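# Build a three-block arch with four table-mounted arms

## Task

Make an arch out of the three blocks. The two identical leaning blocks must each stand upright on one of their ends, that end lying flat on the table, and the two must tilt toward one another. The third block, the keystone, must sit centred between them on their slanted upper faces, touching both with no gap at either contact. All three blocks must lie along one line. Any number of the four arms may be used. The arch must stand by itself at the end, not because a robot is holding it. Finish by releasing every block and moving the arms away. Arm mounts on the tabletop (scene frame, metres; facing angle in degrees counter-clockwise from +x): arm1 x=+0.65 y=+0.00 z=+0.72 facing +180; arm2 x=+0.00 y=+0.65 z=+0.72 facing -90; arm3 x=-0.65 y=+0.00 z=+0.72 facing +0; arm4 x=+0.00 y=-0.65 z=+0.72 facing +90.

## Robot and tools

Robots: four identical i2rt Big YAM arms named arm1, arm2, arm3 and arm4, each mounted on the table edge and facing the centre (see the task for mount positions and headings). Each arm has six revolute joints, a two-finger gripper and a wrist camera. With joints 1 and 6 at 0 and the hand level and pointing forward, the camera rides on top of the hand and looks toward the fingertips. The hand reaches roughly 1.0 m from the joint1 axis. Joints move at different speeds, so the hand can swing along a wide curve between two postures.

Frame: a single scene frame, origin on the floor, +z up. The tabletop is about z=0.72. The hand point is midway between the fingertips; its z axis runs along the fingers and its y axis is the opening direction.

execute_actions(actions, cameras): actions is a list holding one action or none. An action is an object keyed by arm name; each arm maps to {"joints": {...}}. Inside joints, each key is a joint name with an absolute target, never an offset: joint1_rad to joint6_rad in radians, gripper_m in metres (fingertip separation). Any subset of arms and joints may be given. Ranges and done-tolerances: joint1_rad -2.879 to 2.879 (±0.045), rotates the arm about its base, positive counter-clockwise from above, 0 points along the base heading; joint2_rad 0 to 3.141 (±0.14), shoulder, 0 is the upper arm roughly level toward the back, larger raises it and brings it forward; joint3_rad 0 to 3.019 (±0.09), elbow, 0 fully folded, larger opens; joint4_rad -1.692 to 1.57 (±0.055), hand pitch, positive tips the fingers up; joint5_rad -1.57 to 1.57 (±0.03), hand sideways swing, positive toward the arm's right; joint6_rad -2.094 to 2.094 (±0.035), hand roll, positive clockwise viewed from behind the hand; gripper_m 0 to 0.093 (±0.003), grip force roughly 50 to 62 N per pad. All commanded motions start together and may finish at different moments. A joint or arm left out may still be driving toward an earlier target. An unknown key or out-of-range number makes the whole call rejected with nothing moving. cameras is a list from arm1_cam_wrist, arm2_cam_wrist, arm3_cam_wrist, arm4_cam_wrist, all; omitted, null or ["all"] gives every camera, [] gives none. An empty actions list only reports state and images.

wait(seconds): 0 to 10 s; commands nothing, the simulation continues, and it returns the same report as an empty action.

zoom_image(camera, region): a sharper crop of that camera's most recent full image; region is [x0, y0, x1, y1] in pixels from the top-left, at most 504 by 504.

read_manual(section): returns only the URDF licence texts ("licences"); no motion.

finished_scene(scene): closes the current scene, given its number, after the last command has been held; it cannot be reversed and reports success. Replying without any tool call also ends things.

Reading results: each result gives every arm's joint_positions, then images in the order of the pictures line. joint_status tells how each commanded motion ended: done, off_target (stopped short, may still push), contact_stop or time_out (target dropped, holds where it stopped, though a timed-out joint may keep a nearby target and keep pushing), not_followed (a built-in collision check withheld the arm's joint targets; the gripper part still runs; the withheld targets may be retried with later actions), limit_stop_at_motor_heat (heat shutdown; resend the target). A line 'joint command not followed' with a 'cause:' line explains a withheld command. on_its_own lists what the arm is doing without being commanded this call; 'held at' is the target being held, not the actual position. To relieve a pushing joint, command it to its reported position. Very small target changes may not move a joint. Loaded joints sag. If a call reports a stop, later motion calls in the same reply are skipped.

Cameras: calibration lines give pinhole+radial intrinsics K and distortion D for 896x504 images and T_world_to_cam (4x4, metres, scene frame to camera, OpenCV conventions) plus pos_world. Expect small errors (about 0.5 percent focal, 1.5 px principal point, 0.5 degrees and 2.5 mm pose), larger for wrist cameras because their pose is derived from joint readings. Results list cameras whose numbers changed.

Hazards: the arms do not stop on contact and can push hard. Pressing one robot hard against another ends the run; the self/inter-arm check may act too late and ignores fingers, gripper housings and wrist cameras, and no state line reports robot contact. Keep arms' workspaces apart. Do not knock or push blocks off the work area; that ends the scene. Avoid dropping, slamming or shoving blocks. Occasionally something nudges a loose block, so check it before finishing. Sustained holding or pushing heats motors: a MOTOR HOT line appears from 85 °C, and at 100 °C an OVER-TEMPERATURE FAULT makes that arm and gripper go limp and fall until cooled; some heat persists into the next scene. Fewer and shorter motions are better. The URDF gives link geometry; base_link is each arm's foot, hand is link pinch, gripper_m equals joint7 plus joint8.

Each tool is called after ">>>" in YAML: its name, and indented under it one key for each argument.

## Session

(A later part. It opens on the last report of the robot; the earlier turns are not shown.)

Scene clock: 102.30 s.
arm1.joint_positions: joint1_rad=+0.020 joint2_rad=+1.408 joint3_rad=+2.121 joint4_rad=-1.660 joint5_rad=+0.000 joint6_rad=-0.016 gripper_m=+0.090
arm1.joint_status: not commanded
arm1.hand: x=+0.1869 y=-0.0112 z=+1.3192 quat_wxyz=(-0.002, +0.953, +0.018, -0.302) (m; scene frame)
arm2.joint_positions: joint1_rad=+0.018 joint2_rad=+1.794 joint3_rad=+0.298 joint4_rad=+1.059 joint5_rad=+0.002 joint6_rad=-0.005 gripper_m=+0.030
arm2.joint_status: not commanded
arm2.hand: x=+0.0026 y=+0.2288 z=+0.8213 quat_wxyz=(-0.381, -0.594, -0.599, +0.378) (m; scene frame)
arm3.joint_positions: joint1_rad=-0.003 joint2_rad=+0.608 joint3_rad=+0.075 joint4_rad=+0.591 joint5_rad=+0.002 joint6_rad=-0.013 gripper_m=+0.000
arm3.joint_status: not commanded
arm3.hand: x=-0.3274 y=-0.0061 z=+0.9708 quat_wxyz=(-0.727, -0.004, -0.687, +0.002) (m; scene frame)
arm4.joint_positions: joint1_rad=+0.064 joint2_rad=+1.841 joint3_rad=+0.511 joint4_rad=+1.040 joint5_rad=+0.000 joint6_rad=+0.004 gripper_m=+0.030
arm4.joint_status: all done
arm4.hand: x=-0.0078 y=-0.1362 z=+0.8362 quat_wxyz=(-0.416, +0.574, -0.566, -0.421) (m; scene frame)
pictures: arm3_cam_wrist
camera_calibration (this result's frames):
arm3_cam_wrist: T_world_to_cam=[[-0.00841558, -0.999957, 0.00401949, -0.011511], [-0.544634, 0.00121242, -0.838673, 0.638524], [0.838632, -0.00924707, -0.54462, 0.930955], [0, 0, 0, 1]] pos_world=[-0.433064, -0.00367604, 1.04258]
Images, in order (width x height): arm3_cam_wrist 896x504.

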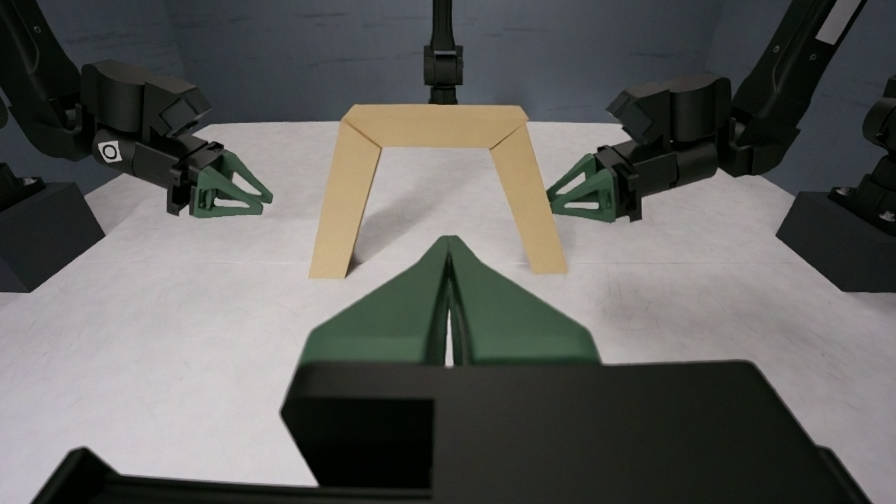

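>>> execute_actions:
  actions:
    - {"arm4":{"joints":{"joint3_rad":0.3}}}
  cameras: ["arm3_cam_wrist"]

>>> zoom_image:
  camera: "arm3_cam_wrist"
  region: [290,70,590,290]

Scene clock: 109.63 s.
arm1.joint_positions: joint1_rad=+0.020 joint2_rad=+1.408 joint3_rad=+2.121 joint4_rad=-1.660 joint5_rad=+0.000 joint6_rad=-0.016 gripper_m=+0.090
arm1.joint_status: not commanded
arm1.hand: x=+0.1869 y=-0.0112 z=+1.3192 quat_wxyz=(-0.002, +0.953, +0.018, -0.302) (m; scene frame)
arm2.joint_positions: joint1_rad=+0.018 joint2_rad=+1.794 joint3_rad=+0.298 joint4_rad=+1.059 joint5_rad=+0.002 joint6_rad=-0.005 gripper_m=+0.030
arm2.joint_status: not commanded
arm2.hand: x=+0.0026 y=+0.2288 z=+0.8213 quat_wxyz=(-0.381, -0.594, -0.599, +0.378) (m; scene frame)
arm3.joint_positions: joint1_rad=-0.003 joint2_rad=+0.608 joint3_rad=+0.075 joint4_rad=+0.591 joint5_rad=+0.002 joint6_rad=-0.013 gripper_m=+0.000
arm3.joint_status: not commanded
arm3.hand: x=-0.3274 y=-0.0061 z=+0.9708 quat_wxyz=(-0.727, -0.004, -0.687, +0.002) (m; scene frame)
arm4.joint_positions: joint1_rad=+0.064 joint2_rad=+1.841 joint3_rad=+0.299 joint4_rad=+1.040 joint5_rad=+0.000 joint6_rad=+0.004 gripper_m=+0.030
arm4.joint_status: all done
arm4.hand: x=-0.0059 y=-0.2375 z=+0.7787 quat_wxyz=(-0.354, +0.616, -0.607, -0.358) (m; scene frame)
pictures: arm3_cam_wrist
camera_calibration (this result's frames):
arm3_cam_wrist: T_world_to_cam=[[-0.00841558, -0.999957, 0.00401949, -0.011511], [-0.544634, 0.00121242, -0.838673, 0.638524], [0.838632, -0.00924707, -0.54462, 0.930955], [0, 0, 0, 1]] pos_world=[-0.433064, -0.00367604, 1.04258]
Images, in order (width x height): arm3_cam_wrist 896x504.

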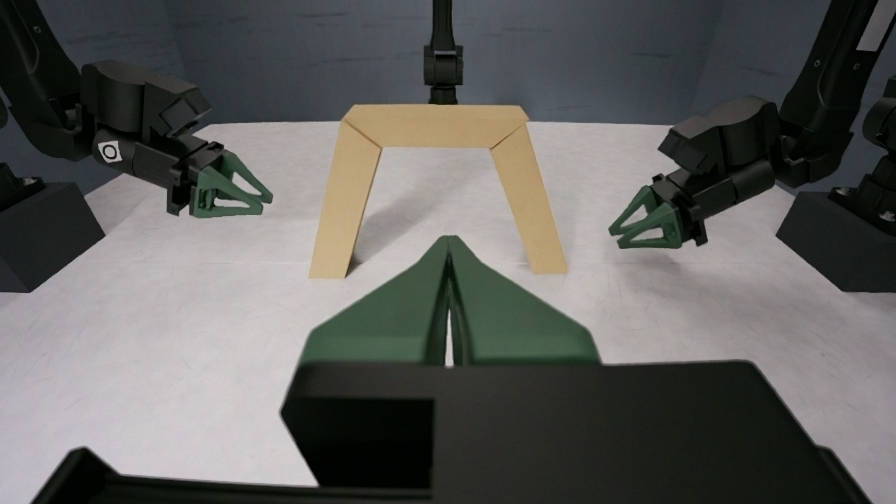

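Region (290, 70, 590, 290) of arm3_cam_wrist's 896x504 image, scaled by 1.680, with more detail than that image has; it fills the top 370 rows of this view, and the rest is white.

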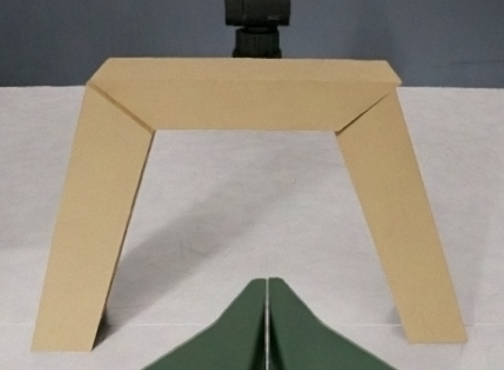

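>>> execute_actions:
  actions:
    - {"arm2":{"joints":{"joint3_rad":0.505,"joint2_rad":1.83}}}
  cameras: ["arm3_cam_wrist"]

>>> zoom_image:
  camera: "arm3_cam_wrist"
  region: [290,70,590,290]

Scene clock: 111.63 s.
arm1.joint_positions: joint1_rad=+0.020 joint2_rad=+1.408 joint3_rad=+2.121 joint4_rad=-1.660 joint5_rad=+0.000 joint6_rad=-0.016 gripper_m=+0.090
arm1.joint_status: not commanded
arm1.hand: x=+0.1871 y=-0.0112 z=+1.3193 quat_wxyz=(-0.002, +0.953, +0.018, -0.302) (m; scene frame)
arm2.joint_positions: joint1_rad=+0.018 joint2_rad=+1.827 joint3_rad=+0.499 joint4_rad=+1.059 joint5_rad=+0.002 joint6_rad=-0.005 gripper_m=+0.030
arm2.joint_status: all done
arm2.hand: x=+0.0031 y=+0.1397 z=+0.8650 quat_wxyz=(-0.429, -0.561, -0.565, +0.427) (m; scene frame)
arm3.joint_positions: joint1_rad=-0.003 joint2_rad=+0.608 joint3_rad=+0.075 joint4_rad=+0.591 joint5_rad=+0.002 joint6_rad=-0.013 gripper_m=+0.000
arm3.joint_status: not commanded
arm3.hand: x=-0.3274 y=-0.0061 z=+0.9708 quat_wxyz=(-0.727, -0.004, -0.687, +0.002) (m; scene frame)
arm4.joint_positions: joint1_rad=+0.064 joint2_rad=+1.841 joint3_rad=+0.299 joint4_rad=+1.040 joint5_rad=+0.000 joint6_rad=+0.004 gripper_m=+0.030
arm4.joint_status: not commanded
arm4.hand: x=-0.0059 y=-0.2375 z=+0.7787 quat_wxyz=(-0.354, +0.616, -0.607, -0.358) (m; scene frame)
pictures: arm3_cam_wrist
camera_calibration (this result's frames):
arm3_cam_wrist: T_world_to_cam=[[-0.00841558, -0.999957, 0.00401949, -0.011511], [-0.544634, 0.00121242, -0.838673, 0.638524], [0.838632, -0.00924707, -0.54462, 0.930955], [0, 0, 0, 1]] pos_world=[-0.433064, -0.00367604, 1.04258]
Images, in order (width x height): arm3_cam_wrist 896x504.

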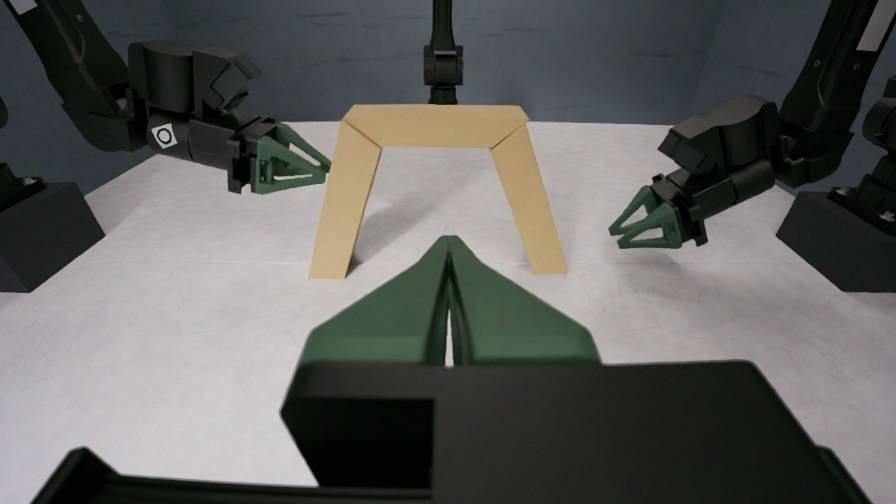

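Region (290, 70, 590, 290) of arm3_cam_wrist's 896x504 image, scaled by 1.680, with more detail than that image has; it fills the top 370 rows of this view, and the rest is white.

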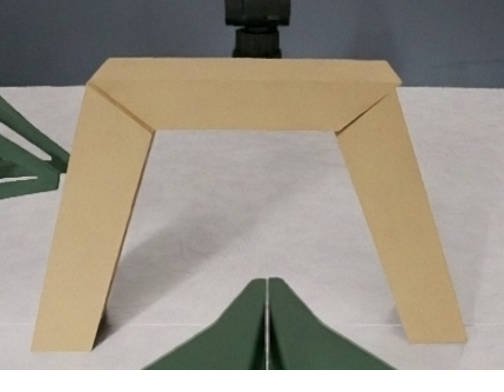

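Just at contact. Small push.

>>> execute_actions:
  actions:
    - {"arm2":{"joints":{"joint3_rad":0.535}}}
  cameras: ["arm3_cam_wrist"]

>>> zoom_image:
  camera: "arm3_cam_wrist"
  region: [290,70,590,290]

Scene clock: 112.63 s.
arm1.joint_positions: joint1_rad=+0.020 joint2_rad=+1.408 joint3_rad=+2.121 joint4_rad=-1.660 joint5_rad=+0.000 joint6_rad=-0.016 gripper_m=+0.090
arm1.joint_status: not commanded
arm1.hand: x=+0.1871 y=-0.0112 z=+1.3193 quat_wxyz=(-0.002, +0.953, +0.018, -0.302) (m; scene frame)
arm2.joint_positions: joint1_rad=+0.018 joint2_rad=+1.827 joint3_rad=+0.505 joint4_rad=+1.059 joint5_rad=+0.002 joint6_rad=-0.005 gripper_m=+0.030
arm2.joint_status: all done
arm2.hand: x=+0.0031 y=+0.1367 z=+0.8673 quat_wxyz=(-0.431, -0.559, -0.564, +0.429) (m; scene frame)
arm3.joint_positions: joint1_rad=-0.003 joint2_rad=+0.608 joint3_rad=+0.075 joint4_rad=+0.591 joint5_rad=+0.002 joint6_rad=-0.013 gripper_m=+0.000
arm3.joint_status: not commanded
arm3.hand: x=-0.3274 y=-0.0061 z=+0.9708 quat_wxyz=(-0.727, -0.004, -0.687, +0.002) (m; scene frame)
arm4.joint_positions: joint1_rad=+0.064 joint2_rad=+1.841 joint3_rad=+0.299 joint4_rad=+1.040 joint5_rad=+0.000 joint6_rad=+0.004 gripper_m=+0.030
arm4.joint_status: not commanded
arm4.hand: x=-0.0059 y=-0.2375 z=+0.7787 quat_wxyz=(-0.354, +0.616, -0.607, -0.358) (m; scene frame)
pictures: arm3_cam_wrist
camera_calibration (this result's frames):
arm3_cam_wrist: T_world_to_cam=[[-0.00841558, -0.999957, 0.00401949, -0.011511], [-0.544634, 0.00121242, -0.838673, 0.638524], [0.838632, -0.00924707, -0.54462, 0.930955], [0, 0, 0, 1]] pos_world=[-0.433064, -0.00367604, 1.04258]
Images, in order (width x height): arm3_cam_wrist 896x504.

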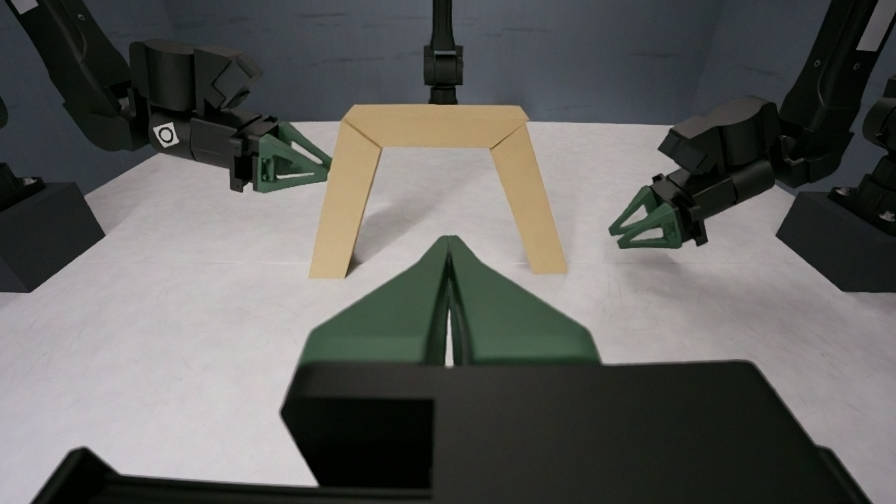

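Region (290, 70, 590, 290) of arm3_cam_wrist's 896x504 image, scaled by 1.680, with more detail than that image has; it fills the top 370 rows of this view, and the rest is white.

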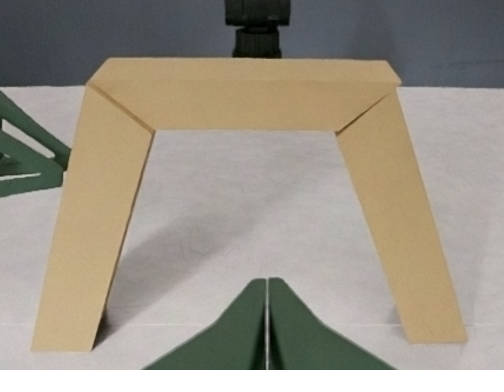

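>>> execute_actions:
  actions:
    - {"arm2":{"joints":{"joint3_rad":0.55}}}
  cameras: ["arm3_cam_wrist"]

>>> zoom_image:
  camera: "arm3_cam_wrist"
  region: [290,70,590,290]

Scene clock: 114.17 s.
arm1.joint_positions: joint1_rad=+0.020 joint2_rad=+1.408 joint3_rad=+2.121 joint4_rad=-1.660 joint5_rad=+0.000 joint6_rad=-0.016 gripper_m=+0.090
arm1.joint_status: not commanded
arm1.hand: x=+0.1869 y=-0.0112 z=+1.3192 quat_wxyz=(-0.002, +0.953, +0.018, -0.302) (m; scene frame)
arm2.joint_positions: joint1_rad=+0.018 joint2_rad=+1.827 joint3_rad=+0.520 joint4_rad=+1.059 joint5_rad=+0.002 joint6_rad=-0.005 gripper_m=+0.030
arm2.joint_status: all done
arm2.hand: x=+0.0032 y=+0.1306 z=+0.8720 quat_wxyz=(-0.435, -0.556, -0.560, +0.433) (m; scene frame)
arm3.joint_positions: joint1_rad=-0.003 joint2_rad=+0.608 joint3_rad=+0.075 joint4_rad=+0.591 joint5_rad=+0.002 joint6_rad=-0.013 gripper_m=+0.000
arm3.joint_status: not commanded
arm3.hand: x=-0.3274 y=-0.0061 z=+0.9708 quat_wxyz=(-0.727, -0.004, -0.687, +0.002) (m; scene frame)
arm4.joint_positions: joint1_rad=+0.064 joint2_rad=+1.841 joint3_rad=+0.299 joint4_rad=+1.040 joint5_rad=+0.000 joint6_rad=+0.004 gripper_m=+0.030
arm4.joint_status: not commanded
arm4.hand: x=-0.0059 y=-0.2375 z=+0.7787 quat_wxyz=(-0.354, +0.616, -0.607, -0.358) (m; scene frame)
pictures: arm3_cam_wrist
camera_calibration (this result's frames):
arm3_cam_wrist: T_world_to_cam=[[-0.00841558, -0.999957, 0.00401949, -0.011511], [-0.544634, 0.00121242, -0.838673, 0.638524], [0.838632, -0.00924707, -0.54462, 0.930955], [0, 0, 0, 1]] pos_world=[-0.433064, -0.00367604, 1.04258]
Images, in order (width x height): arm3_cam_wrist 896x504.

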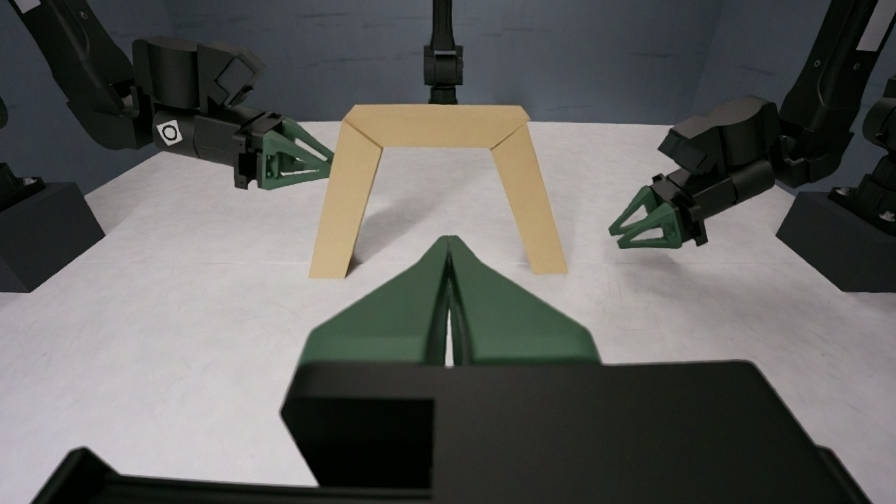

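Region (290, 70, 590, 290) of arm3_cam_wrist's 896x504 image, scaled by 1.680, with more detail than that image has; it fills the top 370 rows of this view, and the rest is white.

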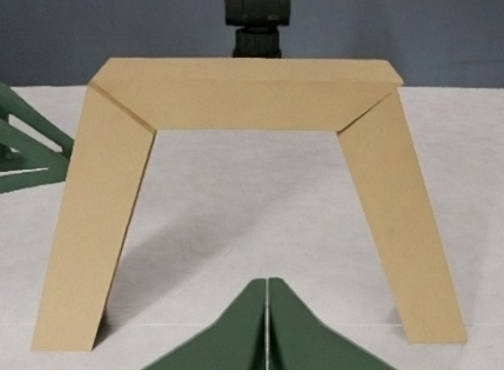

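>>> execute_actions:
  actions:
    - {"arm2":{"joints":{"joint3_rad":0.56}}}
  cameras: []

>>> execute_actions:
  actions:
    - {"arm2":{"joints":{"joint3_rad":0.28}}}
  cameras: ["arm3_cam_wrist"]

>>> zoom_image:
  camera: "arm3_cam_wrist"
  region: [290,70,590,290]

Scene clock: 115.23 s.
arm1.joint_positions: joint1_rad=+0.020 joint2_rad=+1.408 joint3_rad=+2.121 joint4_rad=-1.660 joint5_rad=+0.000 joint6_rad=-0.016 gripper_m=+0.090
arm1.joint_status: not commanded
arm1.hand: x=+0.1869 y=-0.0112 z=+1.3192 quat_wxyz=(-0.002, +0.953, +0.018, -0.302) (m; scene frame)
arm2.joint_positions: joint1_rad=+0.018 joint2_rad=+1.827 joint3_rad=+0.529 joint4_rad=+1.059 joint5_rad=+0.002 joint6_rad=-0.005 gripper_m=+0.030
arm2.joint_status: all done
arm2.hand: x=+0.0032 y=+0.1267 z=+0.8751 quat_wxyz=(-0.438, -0.554, -0.558, +0.435) (m; scene frame)
arm3.joint_positions: joint1_rad=-0.003 joint2_rad=+0.608 joint3_rad=+0.075 joint4_rad=+0.591 joint5_rad=+0.002 joint6_rad=-0.013 gripper_m=+0.000
arm3.joint_status: not commanded
arm3.hand: x=-0.3274 y=-0.0061 z=+0.9708 quat_wxyz=(-0.727, -0.004, -0.687, +0.002) (m; scene frame)
arm4.joint_positions: joint1_rad=+0.064 joint2_rad=+1.841 joint3_rad=+0.299 joint4_rad=+1.040 joint5_rad=+0.000 joint6_rad=+0.004 gripper_m=+0.030
arm4.joint_status: not commanded
arm4.hand: x=-0.0059 y=-0.2375 z=+0.7787 quat_wxyz=(-0.354, +0.616, -0.607, -0.358) (m; scene frame)
pictures: none
No camera images: the call's "cameras" was empty. Leave "cameras" out to get every camera's image.

Scene clock: 116.30 s.
arm1.joint_positions: joint1_rad=+0.020 joint2_rad=+1.408 joint3_rad=+2.121 joint4_rad=-1.660 joint5_rad=+0.000 joint6_rad=-0.016 gripper_m=+0.090
arm1.joint_status: not commanded
arm1.hand: x=+0.1869 y=-0.0112 z=+1.3192 quat_wxyz=(-0.002, +0.953, +0.018, -0.302) (m; scene frame)
arm2.joint_positions: joint1_rad=+0.018 joint2_rad=+1.827 joint3_rad=+0.278 joint4_rad=+1.059 joint5_rad=+0.002 joint6_rad=-0.005 gripper_m=+0.030
arm2.joint_status: all done
arm2.hand: x=+0.0025 y=+0.2430 z=+0.8039 quat_wxyz=(-0.365, -0.604, -0.609, +0.362) (m; scene frame)
arm3.joint_positions: joint1_rad=-0.003 joint2_rad=+0.608 joint3_rad=+0.075 joint4_rad=+0.591 joint5_rad=+0.002 joint6_rad=-0.013 gripper_m=+0.000
arm3.joint_status: not commanded
arm3.hand: x=-0.3274 y=-0.0061 z=+0.9708 quat_wxyz=(-0.727, -0.004, -0.687, +0.002) (m; scene frame)
arm4.joint_positions: joint1_rad=+0.064 joint2_rad=+1.841 joint3_rad=+0.299 joint4_rad=+1.040 joint5_rad=+0.000 joint6_rad=+0.004 gripper_m=+0.030
arm4.joint_status: not commanded
arm4.hand: x=-0.0059 y=-0.2375 z=+0.7787 quat_wxyz=(-0.354, +0.616, -0.607, -0.358) (m; scene frame)
pictures: arm3_cam_wrist
camera_calibration (this result's frames):
arm3_cam_wrist: T_world_to_cam=[[-0.00841558, -0.999957, 0.00401949, -0.011511], [-0.544634, 0.00121242, -0.838673, 0.638524], [0.838632, -0.00924707, -0.54462, 0.930955], [0, 0, 0, 1]] pos_world=[-0.433064, -0.00367604, 1.04258]
Images, in order (width x height): arm3_cam_wrist 896x504.

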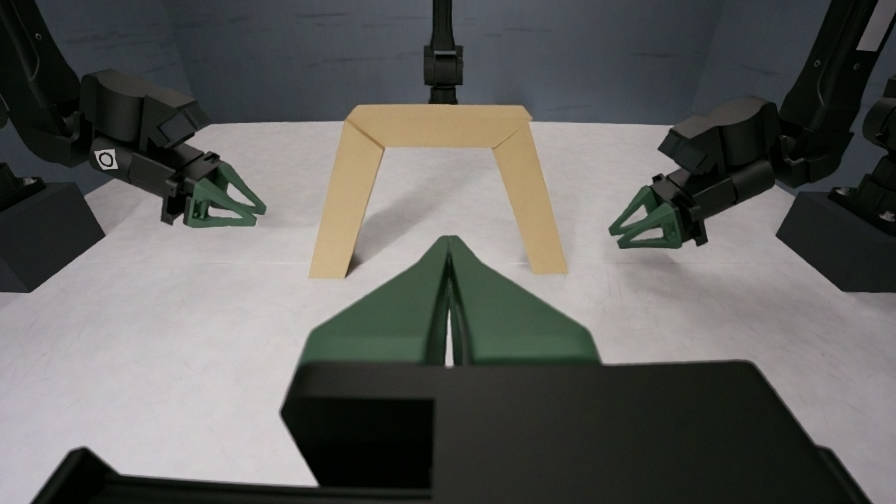

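Region (290, 70, 590, 290) of arm3_cam_wrist's 896x504 image, scaled by 1.680, with more detail than that image has; it fills the top 370 rows of this view, and the rest is white.

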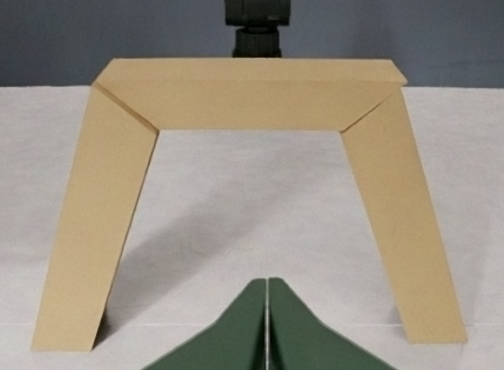

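>>> execute_actions:
  actions:
    - {"arm2":{"joints":{"joint2_rad":1.5,"joint3_rad":0.25}},"arm4":{"joints":{"joint2_rad":1.5,"joint3_rad":0.25}}}
  cameras: ["arm3_cam_wrist"]

Scene clock: 118.27 s.
arm1.joint_positions: joint1_rad=+0.020 joint2_rad=+1.408 joint3_rad=+2.121 joint4_rad=-1.660 joint5_rad=+0.000 joint6_rad=-0.016 gripper_m=+0.090
arm1.joint_status: not commanded
arm1.hand: x=+0.1869 y=-0.0112 z=+1.3192 quat_wxyz=(-0.002, +0.953, +0.018, -0.302) (m; scene frame)
arm2.joint_positions: joint1_rad=+0.018 joint2_rad=+1.496 joint3_rad=+0.251 joint4_rad=+1.058 joint5_rad=+0.002 joint6_rad=-0.005 gripper_m=+0.030
arm2.joint_status: all done
arm2.hand: x=+0.0022 y=+0.2265 z=+0.9277 quat_wxyz=(-0.453, -0.542, -0.546, +0.450) (m; scene frame)
arm3.joint_positions: joint1_rad=-0.003 joint2_rad=+0.608 joint3_rad=+0.075 joint4_rad=+0.591 joint5_rad=+0.002 joint6_rad=-0.013 gripper_m=+0.000
arm3.joint_status: not commanded
arm3.hand: x=-0.3274 y=-0.0061 z=+0.9708 quat_wxyz=(-0.727, -0.004, -0.687, +0.002) (m; scene frame)
arm4.joint_positions: joint1_rad=+0.064 joint2_rad=+1.504 joint3_rad=+0.249 joint4_rad=+1.039 joint5_rad=+0.000 joint6_rad=+0.004 gripper_m=+0.030
arm4.joint_status: all done
arm4.hand: x=-0.0067 y=-0.2273 z=+0.8983 quat_wxyz=(-0.436, +0.559, -0.550, -0.442) (m; scene frame)
pictures: arm3_cam_wrist
camera_calibration (this result's frames):
arm3_cam_wrist: T_world_to_cam=[[-0.00841558, -0.999957, 0.00401949, -0.011511], [-0.544634, 0.00121242, -0.838673, 0.638524], [0.838632, -0.00924707, -0.54462, 0.930955], [0, 0, 0, 1]] pos_world=[-0.433064, -0.00367604, 1.04258]
Images, in order (width x height): arm3_cam_wrist 896x504.

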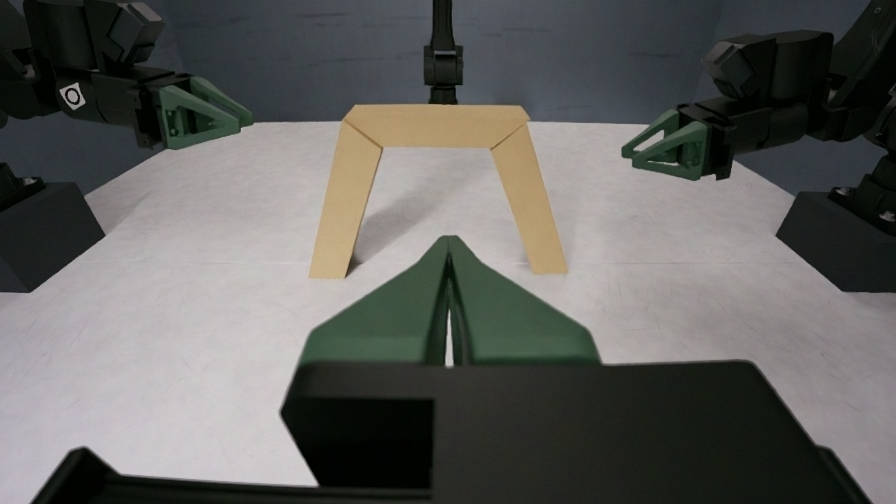

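>>> finished_scene:
  scene: 2

The scene is finished: the task was done.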